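## Task

Bring the plate whose ID is C16 into nest OUT, and leave each of the two remaining plates in whatever nest it occupied at the start. All three plates have to lie flat within their nest's locators with well A1 placed at the nest corner labelled A1, and they must stay that way with no help from the robot. Finally, open the gripper and pull the arm away.

## Robot and tools

Robot and scene. Two six-joint FANUC CRX arms, left_arm and right_arm, each carrying a Robotiq 140 two-finger gripper. All positions share one scene frame with its origin on the table top midway between the arms: +x runs out over the table, +z is up, and left_arm sits on the +y side. The names left and right do not indicate sides of a camera image. Base poses in that frame: left_arm at (-0.027, +0.308, 0) m with quat_wxyz (+0.999, 0, 0, -0.033); right_arm at (-0.032, -0.358, 0) m with quat_wxyz (+0.999, 0, 0, +0.038). The idle arm may be parked out of the way.

Workspace. Nest OUT lies between the arms. Nests N1, N2, N3 and RD form an arc in front of the arms, in that order going clockwise when viewed from above. A fixed scanner stands next to RD: a plate laid flat in RD, A1 corner matched, with nothing blocking the view, gets its ID printed in results. Well A1 is at the plate's clipped corner. Occasionally something briefly pulls on a held part or shoves a loose one.

execute_actions(actions): actions is a list holding one action (an empty list only returns state and images). An action may contain rows, steps and until.
- rows: up to 15 rows, each used for one control step of 1/30 s. Every row is a single flat list of 18 numbers, each in [-1, 1], covering both arms even if one stays still: left_arm's 6 joint values, then its gripper position, force_limit, speed; then the same 9 for right_arm.
- Joint values are offsets, not poses: each is measured from the joint angles the arm had when this action began (the last angles reported), not from the previous row. Scale: 1.0 equals 1.983 rad for waist and shoulder, 2.38 rad for elbow, 2.975 rad for forearm roll, wrist pitch and wrist roll. Joint order: waist, shoulder, elbow, forearm roll, wrist pitch, wrist roll. Stated ranges (rad): waist ±3.491, shoulder ±3.140, elbow -1.187 to 4.328, forearm roll ±3.316, wrist pitch ±3.140, wrist roll ±3.927. Asking a joint to exceed its range outward by over 0.010 rad gets the call refused; true ends may differ by up to 0.010 rad, and a joint sent beyond its real end stops there, reported as "joint sent to its limit" (absence of that line proves nothing).
- Gripper numbers are absolute commands, not offsets. position: +1 fully open (140 mm), pads touch near -0.8, -1 closes until blocked. force_limit: roughly 14 N at -1, 60 N at 0, 107 N at +1 (parts up to 40 mm wide). speed: about 30 mm/s at -1, 140 at 0, 250 at +1. To leave a gripper unchanged, repeat its previous three numbers; 0 is itself a command.
- steps: integer 1 to 450, at least the number of rows, default 15. After the final row each arm keeps heading for that row's target and grippers keep its command, so long moves need more steps.
- until: stops the action at the first step where every condition holds; it does not halt the arms. Only the scanner can be named, with field code (an ID such as "e10" or "no_read") or reads; use [op, value] with =, !=, <, <=, > or >=, and numbers always need an op. Unknown names or out-of-range values cause refusal before any motion.

Motion limits. Joint targets rise no faster than 2.62 (waist, shoulder), 3.14 (elbow), 3.93 (wrist joints) rad/s, taking 0.5 s to accelerate, and joints of one arm are synchronised. Targets are held within 0.805 rad (waist, shoulder), 0.966 (elbow) and 1.21 (wrist joints) of measured angles, and scaled back if they would move the gripper over 70 mm from its measured spot. Big moves therefore span several calls; if an action ends early, send the remainder next time rather than hoping the arm drifts on. "joint command not followed" means a clearance check altered that arm's targets; the arm abandons its target and rests. If an arm is forced far from its target, both arms abandon targets.

zoom_image(camera, region): camera is cam_high, cam_low, cam_left_wrist or cam_right_wrist (all 896x504); region is [x0, y0, x1, y1] in pixels from the top-left, at most 504 by 504.

read_manual(section): returns licence texts only ("licences").

finished_scene(scene): pass the current scene number (1 or 2); irreversible, reports success and gives the next task. Call it only once the plates are settled and released. Answering without a tool call ends everything.

Results. The state line lists, per arm, end_effector_position (m) and end_effector_quat_wxyz in the scene frame; the point lies between the closed pads, fingers point along gripper +z and close along its y. Fingertips extend about 33 mm beyond it when closed and 9 mm when open, and move about 24 mm farther out while closing, so keep clearance above surfaces. Printed positions can be off, more so at long reach. Joint positions (rad) and velocities (rad/s) come per arm in column order. object_status: 0 moving, 1 blocked while opening, 2 blocked while closing (a grip), 3 reached target or pads met. After closing with -1, confirm 2. To squeeze harder during a grip, raise force_limit and nudge position (e.g. -1 to -0.98). position_measured is in counts: 3 fully open, 230 pads touching. Flange force is a noisy estimate of outside force including held weight, worst during acceleration; "no reading" means none available. Scanner results give code and reads (count of changes from no_read to an ID).

Avoid: dropping plates or pushing anything off the table (ends the scene); arms striking or pressing each other; hard impacts or shoves. Contact torque at a joint's load limit (145 N m waist, shoulder, elbow; 36.4 N m wrist joints, held weight included) or 150 N external force triggers a fault that halts that arm for 10 s. Holding loads heats motors; heed MOTOR HOT warnings before an OVER-TEMPERATURE FAULT brakes the arm. The robot keeps your last command while you think.

Each tool is called after "Emit:" in YAML: its name, and indented under it one key for each argument.

## Session

Emit:
execute_actions:
  actions: []

Scene clock: 0.00 s.
left_arm: end_effector_position=(+0.5747, +0.1343, +0.1182) position_measured=3 object_status=3 end_effector_quat_wxyz=(+0.261, -0.290, +0.913, -0.118) | right_arm: end_effector_position=(+0.2053, -0.0750, +0.1830) position_measured=3 object_status=3 end_effector_quat_wxyz=(-0.011, +0.486, +0.874, +0.007)
Joint positions: left_arm=[ 0.015  0.056 -0.393  0.072 -0.544 -0.956] | right_arm=[ 1.137 -0.21  -0.313 -0.019 -1.451  2.487]
Joint velocities: left_arm=[-0.     0.     0.     0.    -0.001 -0.   ] | right_arm=[ 0.001  0.     0.     0.    -0.001  0.001]
Flange force (N, the push that the arm receives, along the gripper's own x y z axes): no reading
scanner: code=no_read reads=0

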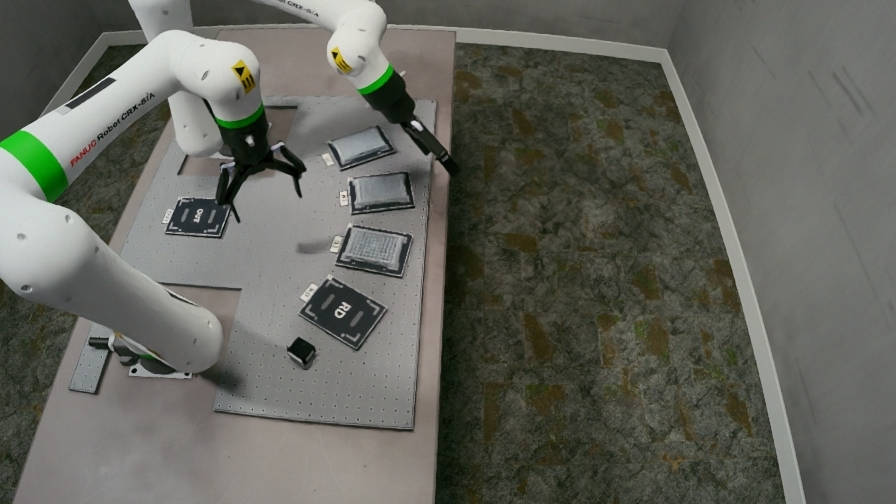

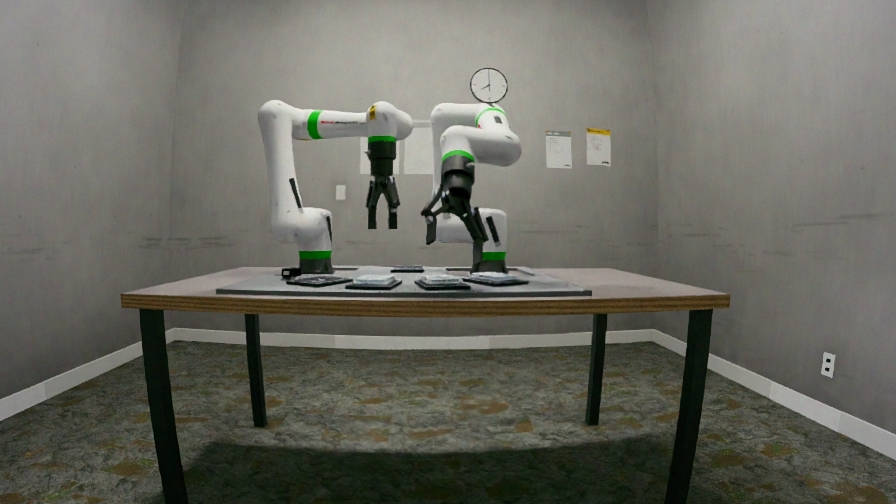

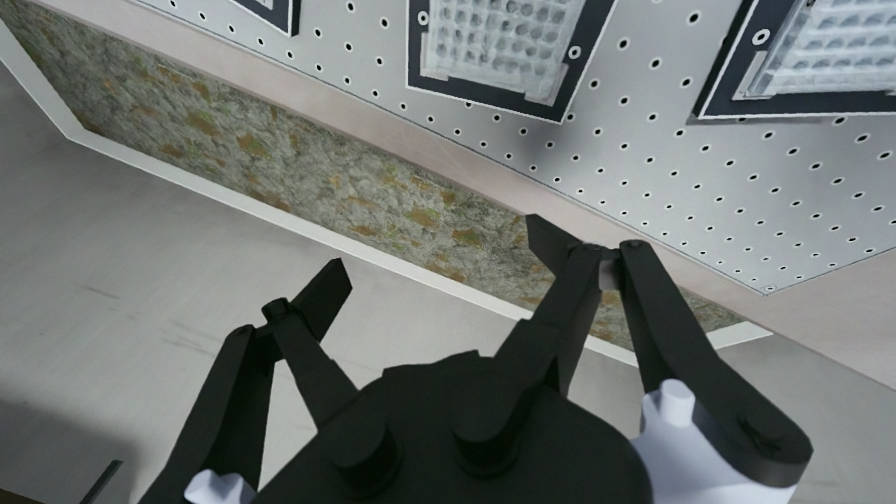

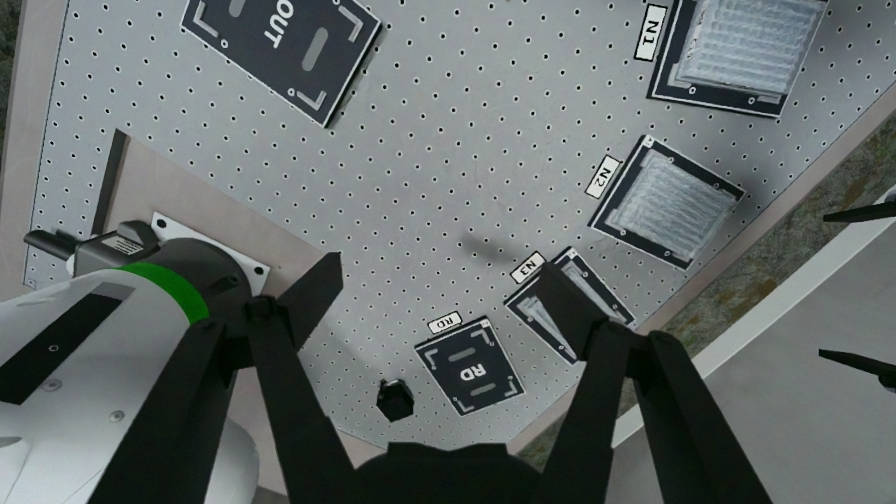

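Emit:
zoom_image:
  camera: "cam_right_wrist"
  region: [620, 0, 820, 130]

Emit:
zoom_image:
  camera: "cam_right_wrist"
  region: [570, 120, 760, 280]

Emit:
zoom_image:
  camera: "cam_high"
  region: [310, 115, 430, 285]

Region (620, 0, 820, 130) of cam_right_wrist's 896x504 image, scaled by 2.520, with more detail than that image has; it fills the top 328 rows of this view, and the rest is white.

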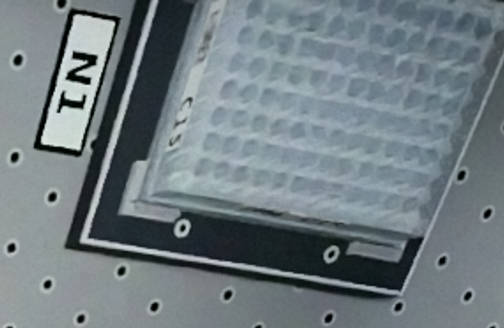

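Region (570, 120, 760, 280) of cam_right_wrist's 896x504 image, scaled by 2.653, with more detail than that image has; it fills the top 424 rows of this view, and the rest is white.

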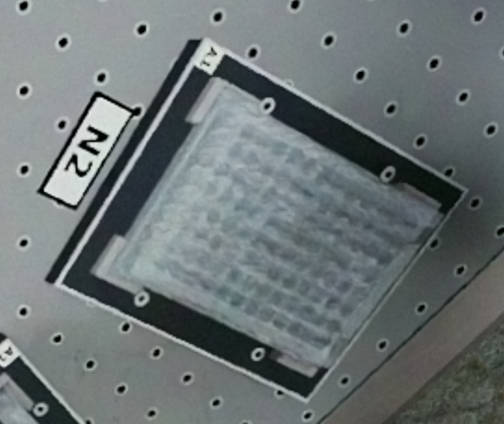

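Region (310, 115, 430, 285) of cam_high's 896x504 image, scaled by 2.965, with more detail than that image has; it fills the left 356 columns of this view, and the rest is white.

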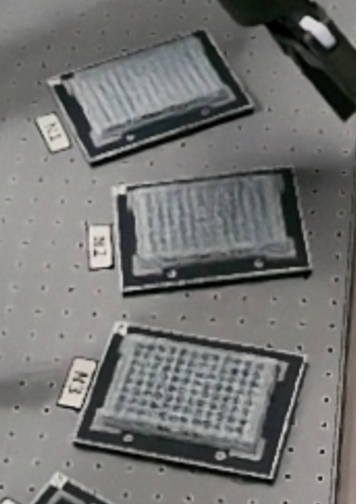

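Emit:
zoom_image:
  camera: "cam_right_wrist"
  region: [665, 0, 735, 80]

Emit:
zoom_image:
  camera: "cam_low"
  region: [340, 268, 530, 295]

Region (665, 0, 735, 80) of cam_right_wrist's 896x504 image, scaled by 6.300, with more detail than that image has; it fills the left 441 columns of this view, and the rest is white.

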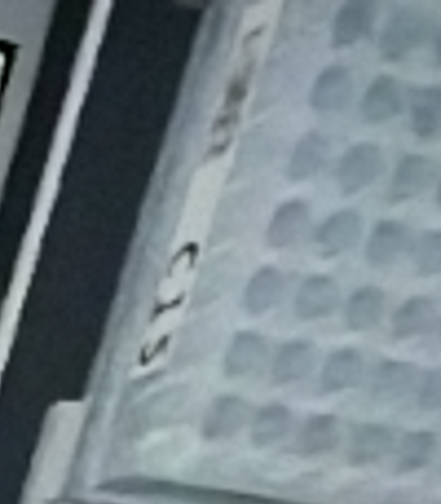

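Region (340, 268, 530, 295) of cam_low's 896x504 image, scaled by 2.653, with more detail than that image has; it fills the top 72 rows of this view, and the rest is white.

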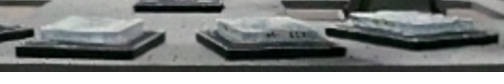

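Emit:
zoom_image:
  camera: "cam_low"
  region: [420, 272, 470, 292]

Emit:
zoom_image:
  camera: "cam_left_wrist"
  region: [200, 0, 620, 130]

Region (420, 272, 470, 292) of cam_low's 896x504 image, scaled by 10.080, with more detail than that image has; it fills the top 202 rows of this view, and the rest is white.

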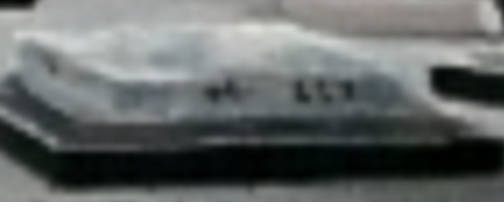

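Region (200, 0, 620, 130) of cam_left_wrist's 896x504 image, scaled by 1.200, with more detail than that image has; it fills the top 156 rows of this view, and the rest is white.

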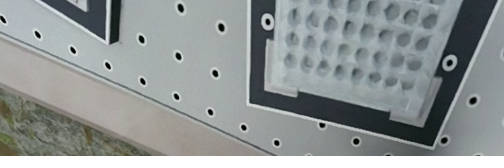

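Emit:
execute_actions:
  actions:
    - {"rows":[[0.6,0,0.15,0,0,0,1,0,0,-0.3137,0.13,0.0145,0.0064,0.0696,-0.6847,1,0,0]],"steps":45}

Scene clock: 15.90 s.
left_arm: end_effector_position=(+0.5436, +0.7703, +0.3034) position_measured=3 object_status=3 end_effector_quat_wxyz=(-0.419, +0.631, -0.653, -0.025) | right_arm: end_effector_position=(+0.3952, -0.2279, +0.1002) position_measured=3 object_status=3 end_effector_quat_wxyz=(-0.001, +0.965, -0.262, +0.000)
Joint positions: left_arm=[ 0.943  0.056 -0.106  0.072 -0.544 -0.956] | right_arm=[ 0.515  0.048 -0.278 -0.    -1.244  0.451]
Joint velocities: left_arm=[ 0.64  -0.     0.171  0.001 -0.     0.001] | right_arm=[-0.001  0.    -0.    -0.     0.001  0.001]
Flange force (N, the push that the arm receives, along the gripper's own x y z axes): left_arm=[-5.1 -0.5 4.2] | right_arm=[-2.3 2.1 -0.2]
scanner: code=no_read reads=0

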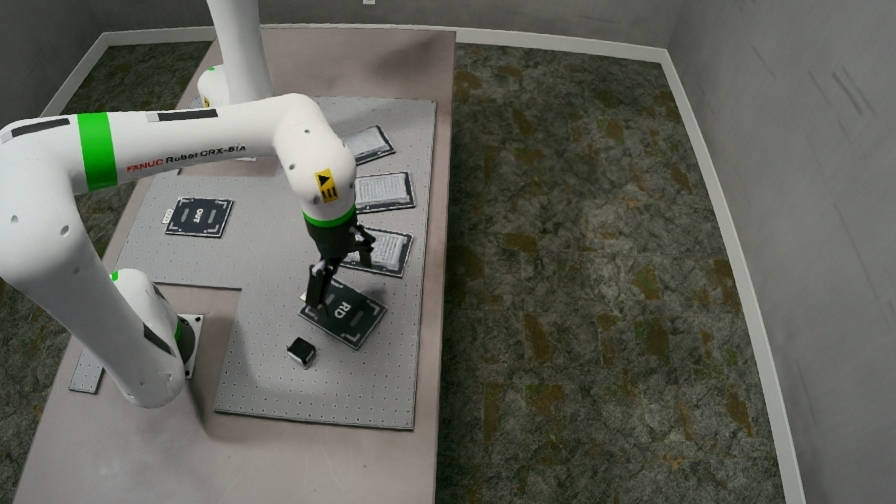

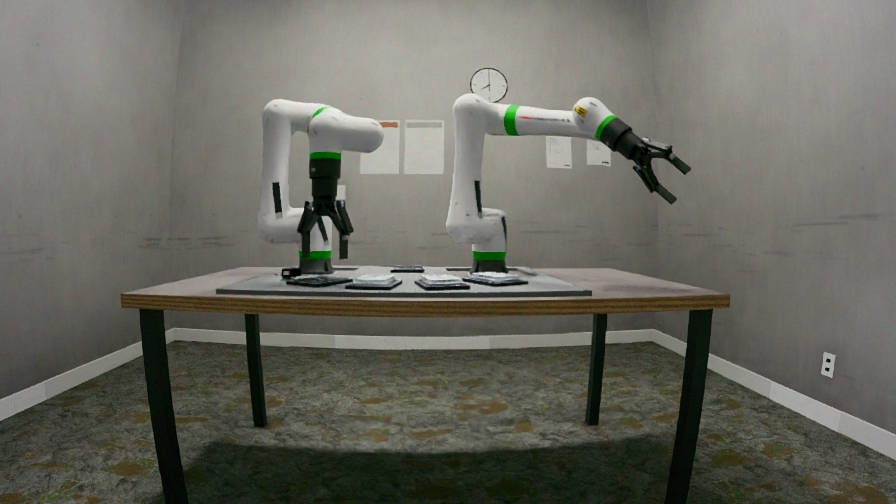

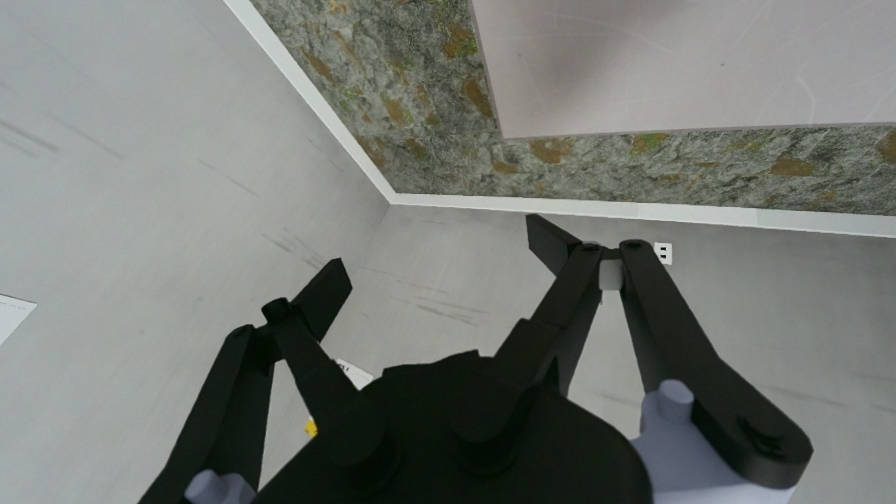

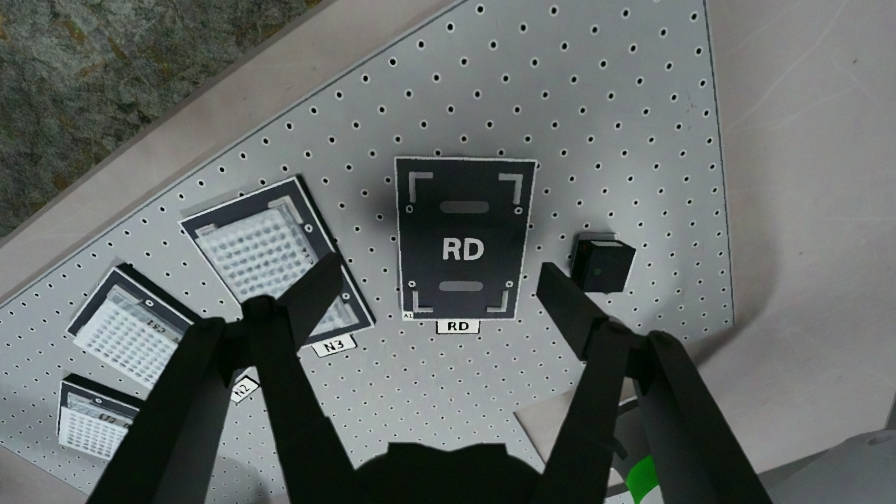

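Emit:
zoom_image:
  camera: "cam_right_wrist"
  region: [110, 280, 210, 360]

Emit:
zoom_image:
  camera: "cam_right_wrist"
  region: [250, 190, 350, 290]

Emit:
zoom_image:
  camera: "cam_right_wrist"
  region: [60, 385, 150, 450]

Region (110, 280, 210, 360) of cam_right_wrist's 896x504 image, scaled by 5.040, with more detail than that image has; it fills the top 403 rows of this view, and the rest is white.

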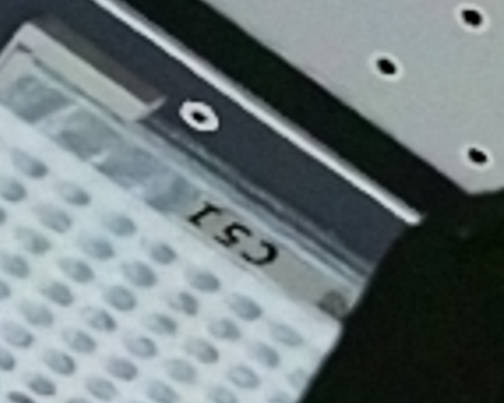

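Region (250, 190, 350, 290) of cam_right_wrist's 896x504 image, scaled by 5.040, with more detail than that image has.

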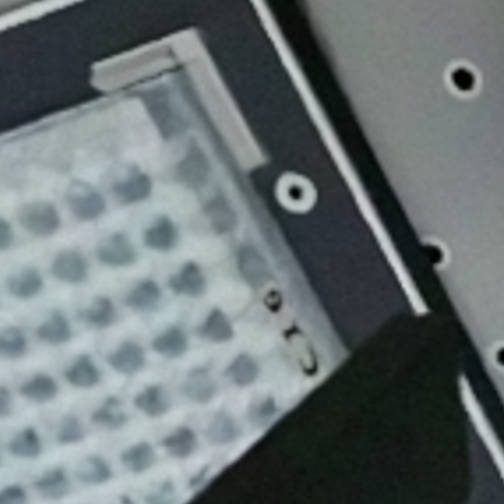

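Region (60, 385, 150, 450) of cam_right_wrist's 896x504 image, scaled by 5.600, with more detail than that image has.

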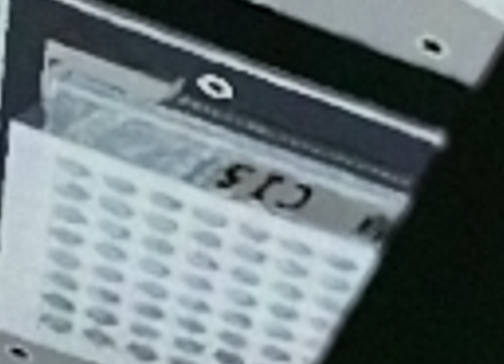

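Emit:
zoom_image:
  camera: "cam_right_wrist"
  region: [92, 408, 124, 428]

Emit:
zoom_image:
  camera: "cam_right_wrist"
  region: [292, 240, 324, 270]

Region (92, 408, 124, 428) of cam_right_wrist's 896x504 image, scaled by 15.750, with more detail than that image has; it fills the top 315 rows of this view, and the rest is white.

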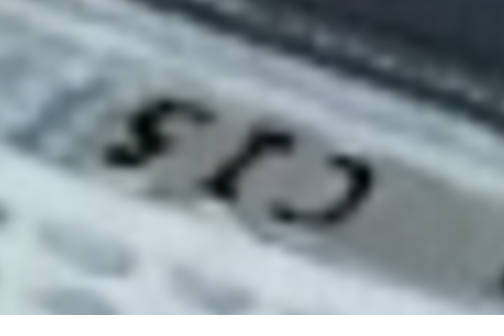

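Region (292, 240, 324, 270) of cam_right_wrist's 896x504 image, scaled by 15.750, with more detail than that image has; it fills the top 472 rows of this view, and the rest is white.

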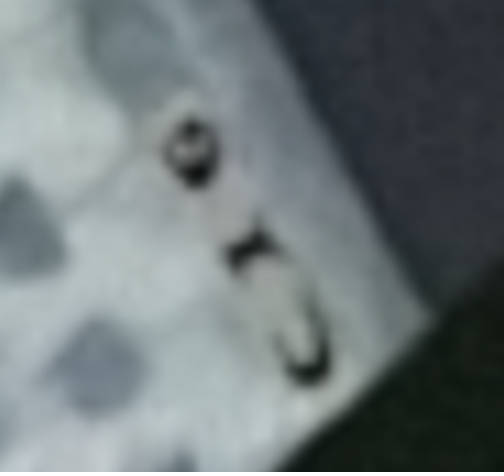

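Emit:
execute_actions:
  actions:
    - {"rows":[[0.2,0,0,0,0,0,1,0,0,0.0813,0.1245,0.1056,0,-0.0018,0.0597,0.45,-0.5,0]],"steps":25}

Emit:
zoom_image:
  camera: "cam_right_wrist"
  region: [340, 140, 550, 350]

Scene clock: 31.17 s.
left_arm: end_effector_position=(+0.3207, +0.9548, +0.3034) position_measured=3 object_status=3 end_effector_quat_wxyz=(-0.406, +0.747, -0.516, -0.107) | right_arm: end_effector_position=(+0.4417, -0.0929, +0.0849) position_measured=72 object_status=3 end_effector_quat_wxyz=(-0.000, +0.995, -0.095, -0.000)
Joint positions: left_arm=[ 1.339  0.056 -0.106  0.072 -0.544 -0.956] | right_arm=[ 0.676  0.294 -0.027 -0.    -1.249  0.628]
Joint velocities: left_arm=[ 0.001  0.001  0.    -0.     0.001 -0.   ] | right_arm=[ 0.001  0.001  0.     0.     0.    -0.002]
Flange force (N, the push that the arm receives, along the gripper's own x y z axes): left_arm=[-5.1 -1.5 1.5] | right_arm=[-3.4 3.0 -0.6]
scanner: code=no_read reads=0

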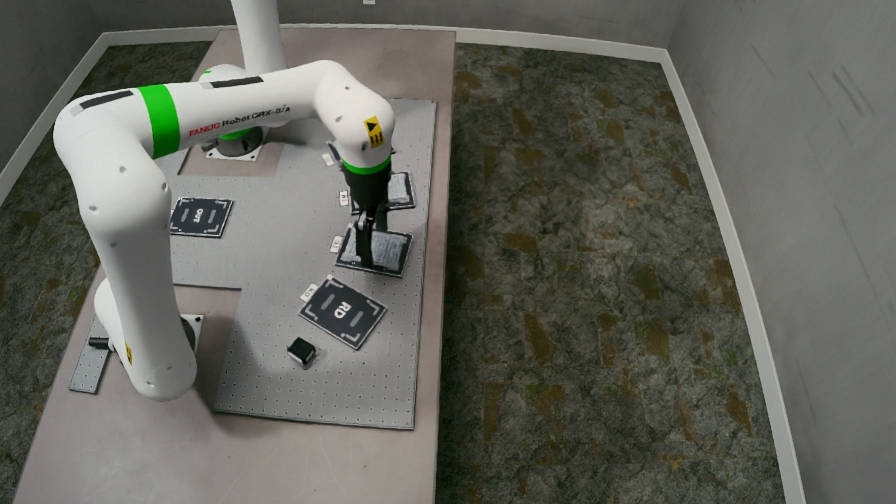

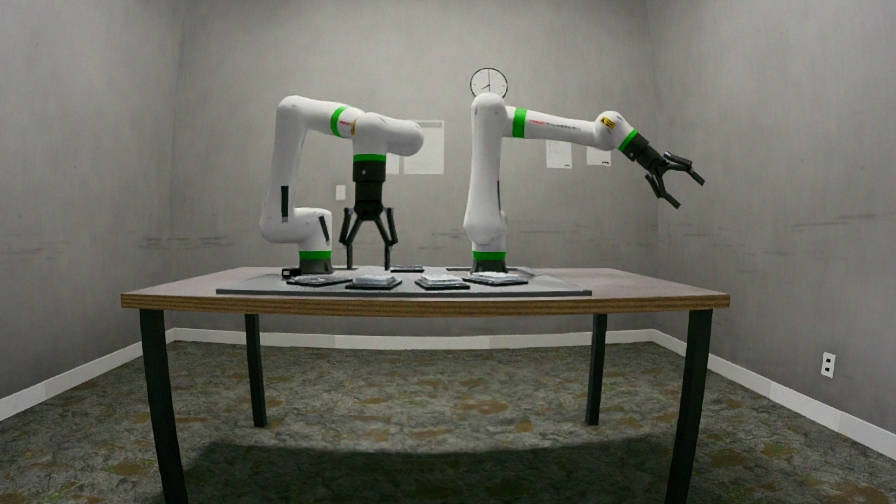

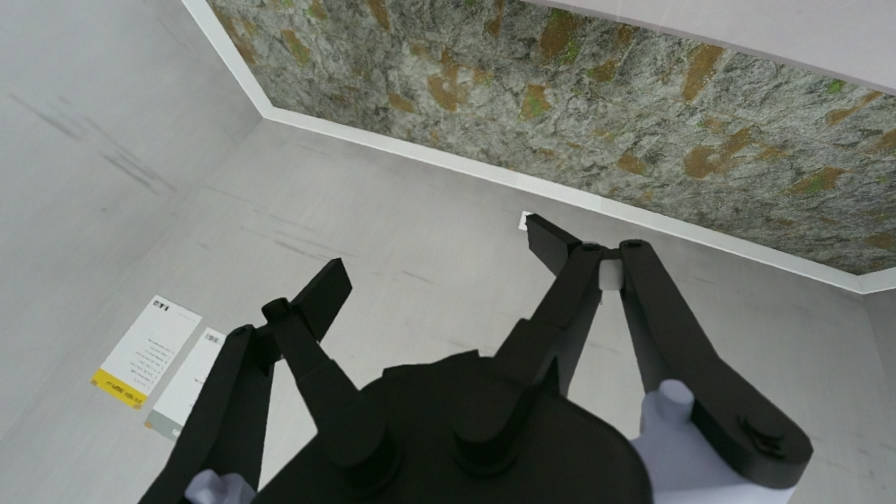

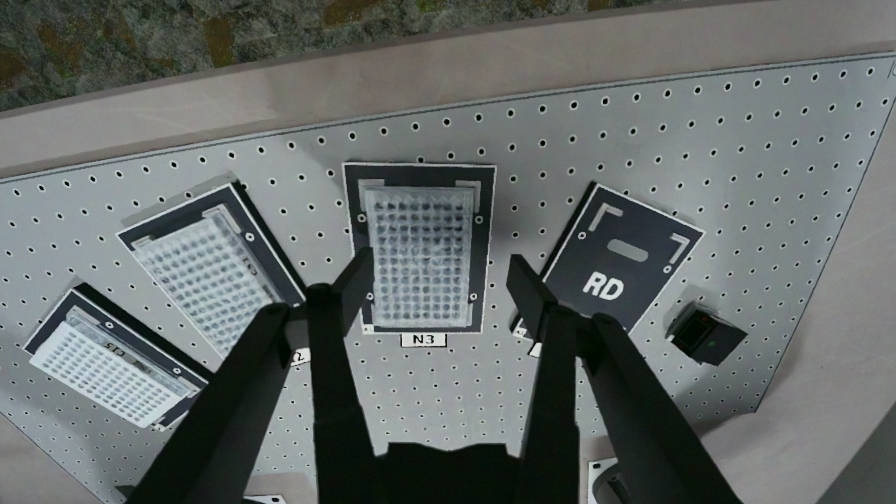

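Region (340, 140, 550, 350) of cam_right_wrist's 896x504 image, scaled by 2.400, with more detail than that image has.

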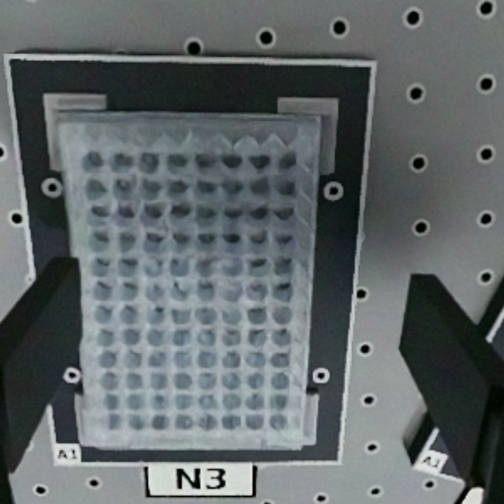

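Emit:
execute_actions:
  actions:
    - {"rows":[[0,0,0,0,0,0,1,0,0,0.0095,0.0171,-0.0009,0,0.0122,-0.0096,0.45,-0.5,0]],"steps":14}

Emit:
zoom_image:
  camera: "cam_right_wrist"
  region: [340, 150, 550, 360]

Scene clock: 38.47 s.
left_arm: end_effector_position=(+0.3207, +0.9548, +0.3034) position_measured=3 object_status=3 end_effector_quat_wxyz=(-0.406, +0.747, -0.516, -0.107) | right_arm: end_effector_position=(+0.4424, -0.0783, +0.0660) position_measured=72 object_status=3 end_effector_quat_wxyz=(-0.000, +0.995, -0.100, +0.000)
Joint positions: left_arm=[ 1.34   0.056 -0.106  0.072 -0.544 -0.956] | right_arm=[ 0.695  0.328 -0.029 -0.    -1.213  0.6  ]
Joint velocities: left_arm=[-0.     0.001  0.    -0.001  0.     0.   ] | right_arm=[-0.    -0.     0.    -0.    -0.001 -0.002]
Flange force (N, the push that the arm receives, along the gripper's own x y z axes): left_arm=[-3.8 1.3 2.6] | right_arm=[-4.8 2.3 0.2]
scanner: code=no_read reads=0

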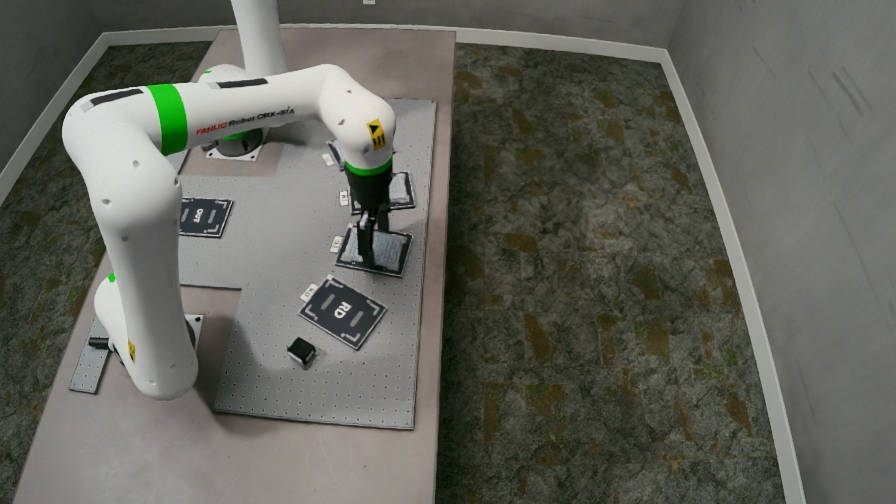

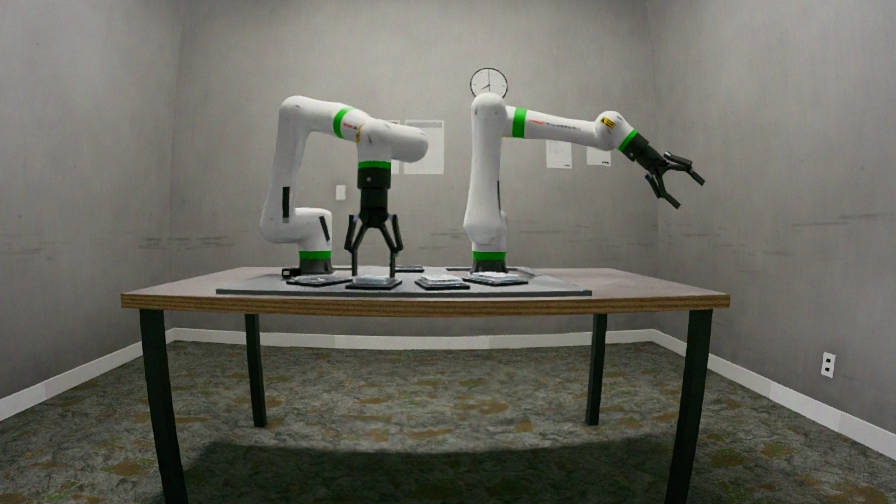

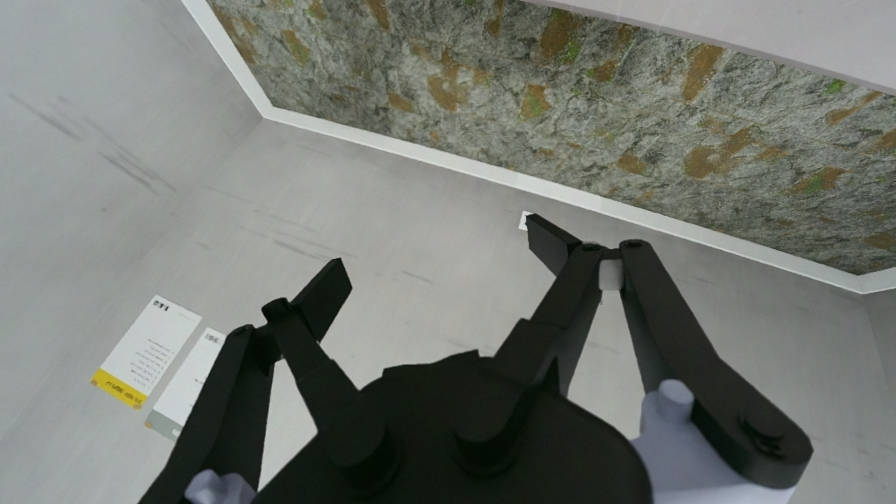

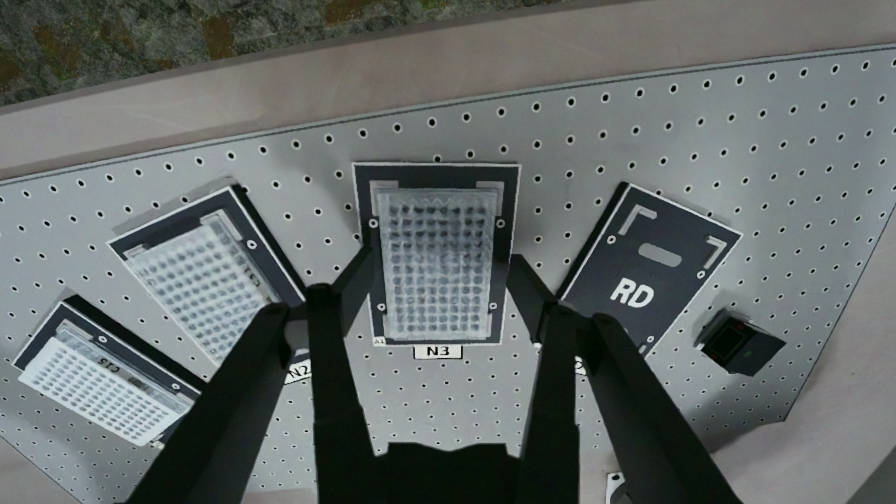

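Region (340, 150, 550, 360) of cam_right_wrist's 896x504 image, scaled by 2.400, with more detail than that image has.

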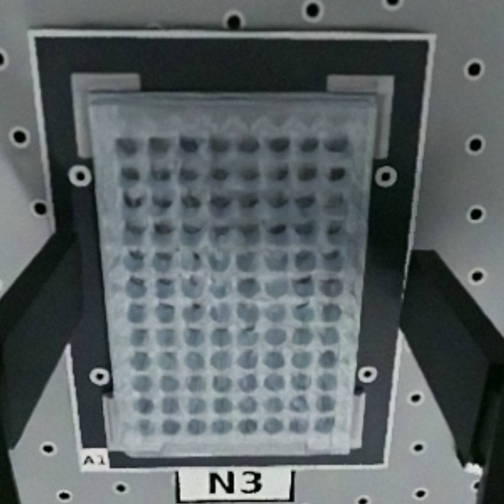

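Emit:
execute_actions:
  actions:
    - {"rows":[[0,0,0,0,0,0,1,0,0,0.0013,0.0052,-0.001,0,0.0043,-0.0009,0.3,-0.5,-0.5],[0,0,0,0,0,0,1,0,0,0.0013,0.0052,-0.001,0,0.0043,-0.0009,0.3,-0.5,-0.5],[0,0,0,0,0,0,1,0,0,0.0013,0.0052,-0.001,0,0.0043,-0.0009,0.3,-0.5,-0.5],[0,0,0,0,0,0,1,0,0,0.0013,0.0052,-0.001,0,0.0043,-0.0009,0.3,-0.5,-0.5],[0,0,0,0,0,0,1,0,0,0.0013,0.0052,-0.001,0,0.0043,-0.0009,0.3,-0.5,-0.5],[0,0,0,0,0,0,1,0,0,0.0013,0.0052,-0.001,0,0.0043,-0.0009,0.3,-0.5,-0.5],[0,0,0,0,0,0,1,0,0,0.0013,0.0052,-0.001,0,0.0043,-0.0009,0.3,-0.5,-0.5],[0,0,0,0,0,0,1,0,0,0.0013,0.0052,-0.001,0,0.0043,-0.0009,0.3,-0.5,-0.5],[0,0,0,0,0,0,1,0,0,0.0013,0.0052,-0.001,0,0.0043,-0.0009,0.3,-0.5,-0.5],[0,0,0,0,0,0,1,0,0,0.0013,0.0052,-0.001,0,0.0043,-0.0009,-1,-0.5,-0.8]],"steps":24}

Emit:
zoom_image:
  camera: "cam_right_wrist"
  region: [340, 150, 550, 360]

Scene clock: 46.73 s.
left_arm: end_effector_position=(+0.3207, +0.9548, +0.3034) position_measured=3 object_status=3 end_effector_quat_wxyz=(-0.406, +0.747, -0.516, -0.107) | right_arm: end_effector_position=(+0.4432, -0.0755, +0.0595) position_measured=106 object_status=2 end_effector_quat_wxyz=(-0.000, +0.995, -0.100, +0.000)
Joint positions: left_arm=[ 1.34   0.056 -0.106  0.072 -0.544 -0.956] | right_arm=[ 0.698  0.339 -0.032 -0.    -1.2    0.597]
Joint velocities: left_arm=[ 0.    -0.001  0.    -0.001  0.     0.001] | right_arm=[ 0.     0.001 -0.001 -0.     0.001 -0.001]
Flange force (N, the push that the arm receives, along the gripper's own x y z axes): left_arm=[-3.3 0.1 3.8] | right_arm=[-11.1 0.0 -36.3]
scanner: code=no_read reads=0

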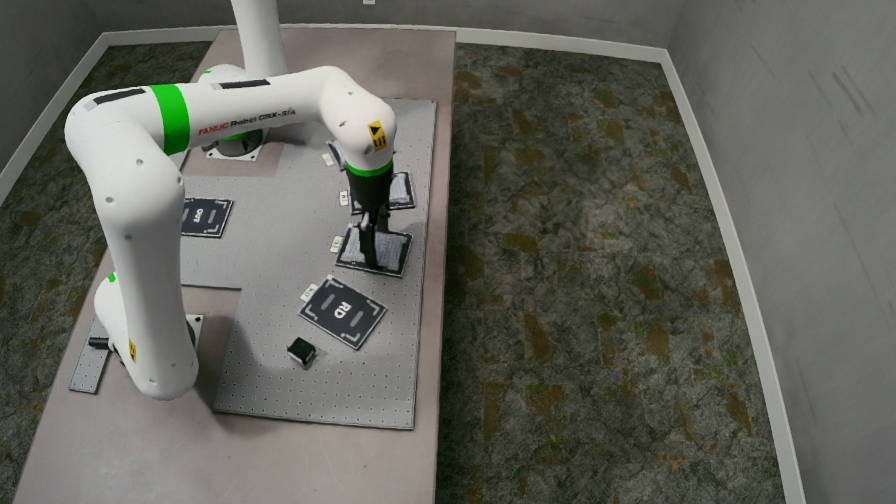

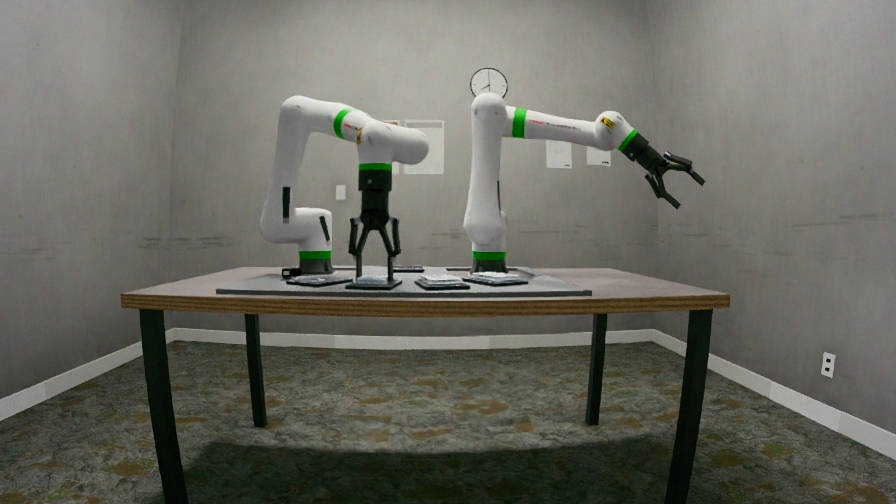

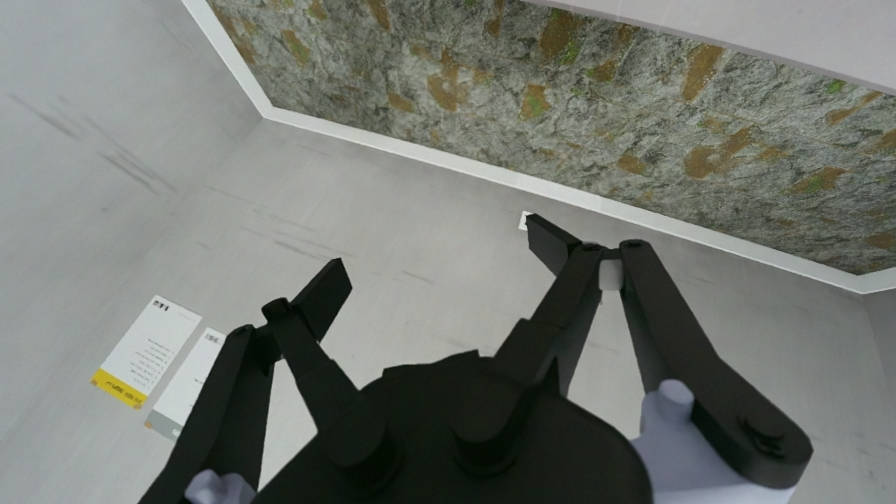

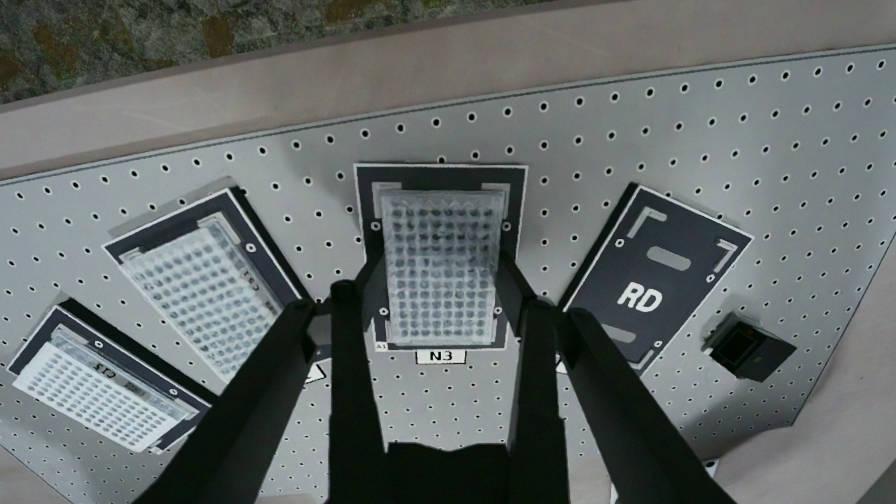

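Region (340, 150, 550, 360) of cam_right_wrist's 896x504 image, scaled by 2.400, with more detail than that image has.

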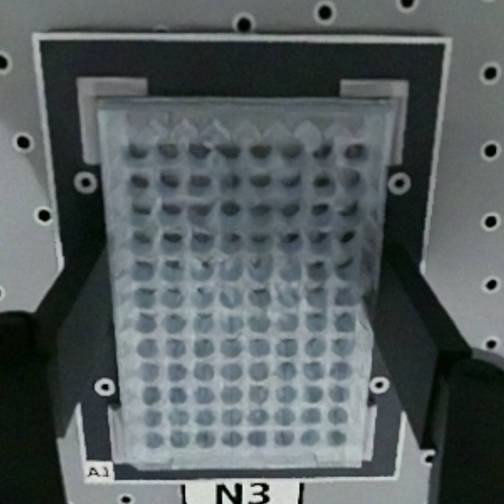

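Emit:
execute_actions:
  actions:
    - {"rows":[[0,0,0,0,0,0,1,0,0,0,-0.0165,0.0235,0,-0.0298,0,-1,-0.5,-0.8]],"steps":14}

Emit:
zoom_image:
  camera: "cam_high"
  region: [160, 185, 260, 250]

Scene clock: 51.10 s.
left_arm: end_effector_position=(+0.3207, +0.9548, +0.3034) position_measured=3 object_status=3 end_effector_quat_wxyz=(-0.406, +0.747, -0.516, -0.107) | right_arm: end_effector_position=(+0.4429, -0.0760, +0.0998) position_measured=107 object_status=2 end_effector_quat_wxyz=(-0.000, +0.995, -0.100, +0.000)
Joint positions: left_arm=[ 1.34   0.056 -0.106  0.072 -0.544 -0.956] | right_arm=[ 0.698  0.306  0.024 -0.    -1.288  0.597]
Joint velocities: left_arm=[ 0.    -0.     0.     0.001  0.001  0.001] | right_arm=[ 0.    -0.    -0.    -0.     0.001  0.001]
Flange force (N, the push that the arm receives, along the gripper's own x y z axes): left_arm=[-3.4 2.8 0.4] | right_arm=[-6.3 3.8 0.0]
scanner: code=no_read reads=0

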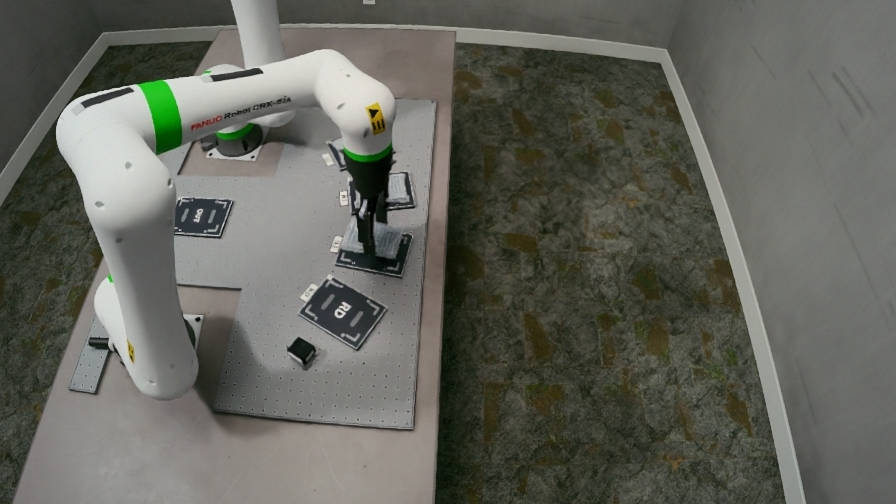

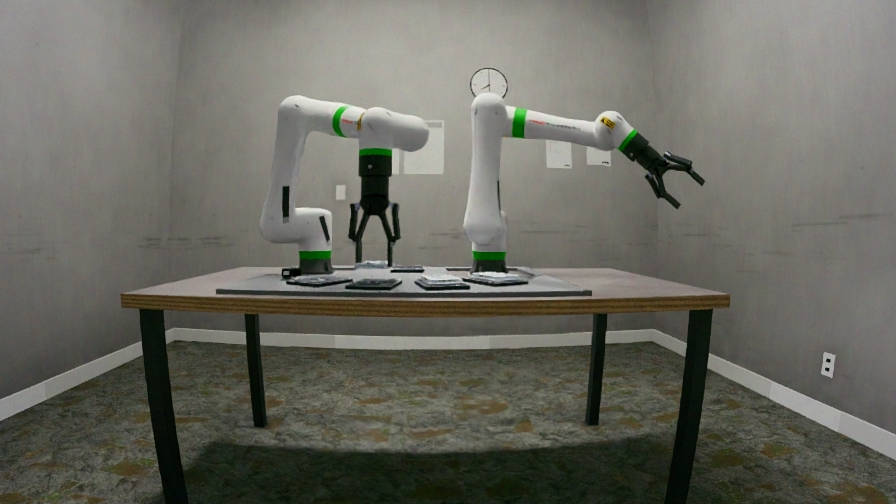

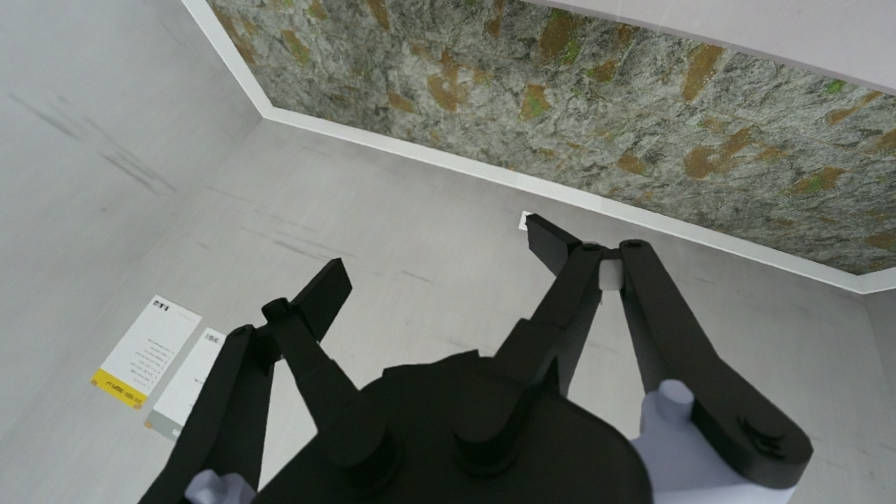

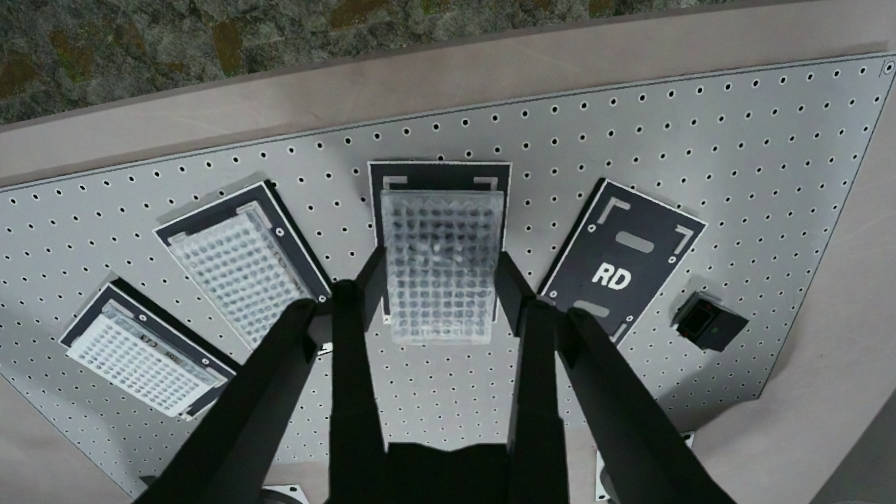

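Region (160, 185, 260, 250) of cam_high's 896x504 image, scaled by 5.040, with more detail than that image has; it fills the top 328 rows of this view, and the rest is white.

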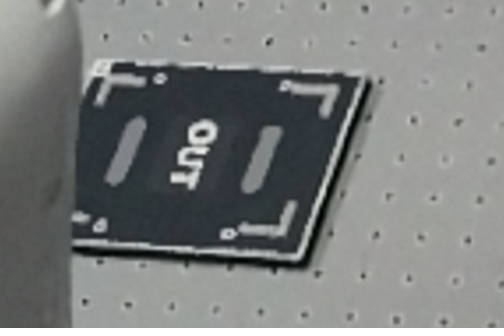

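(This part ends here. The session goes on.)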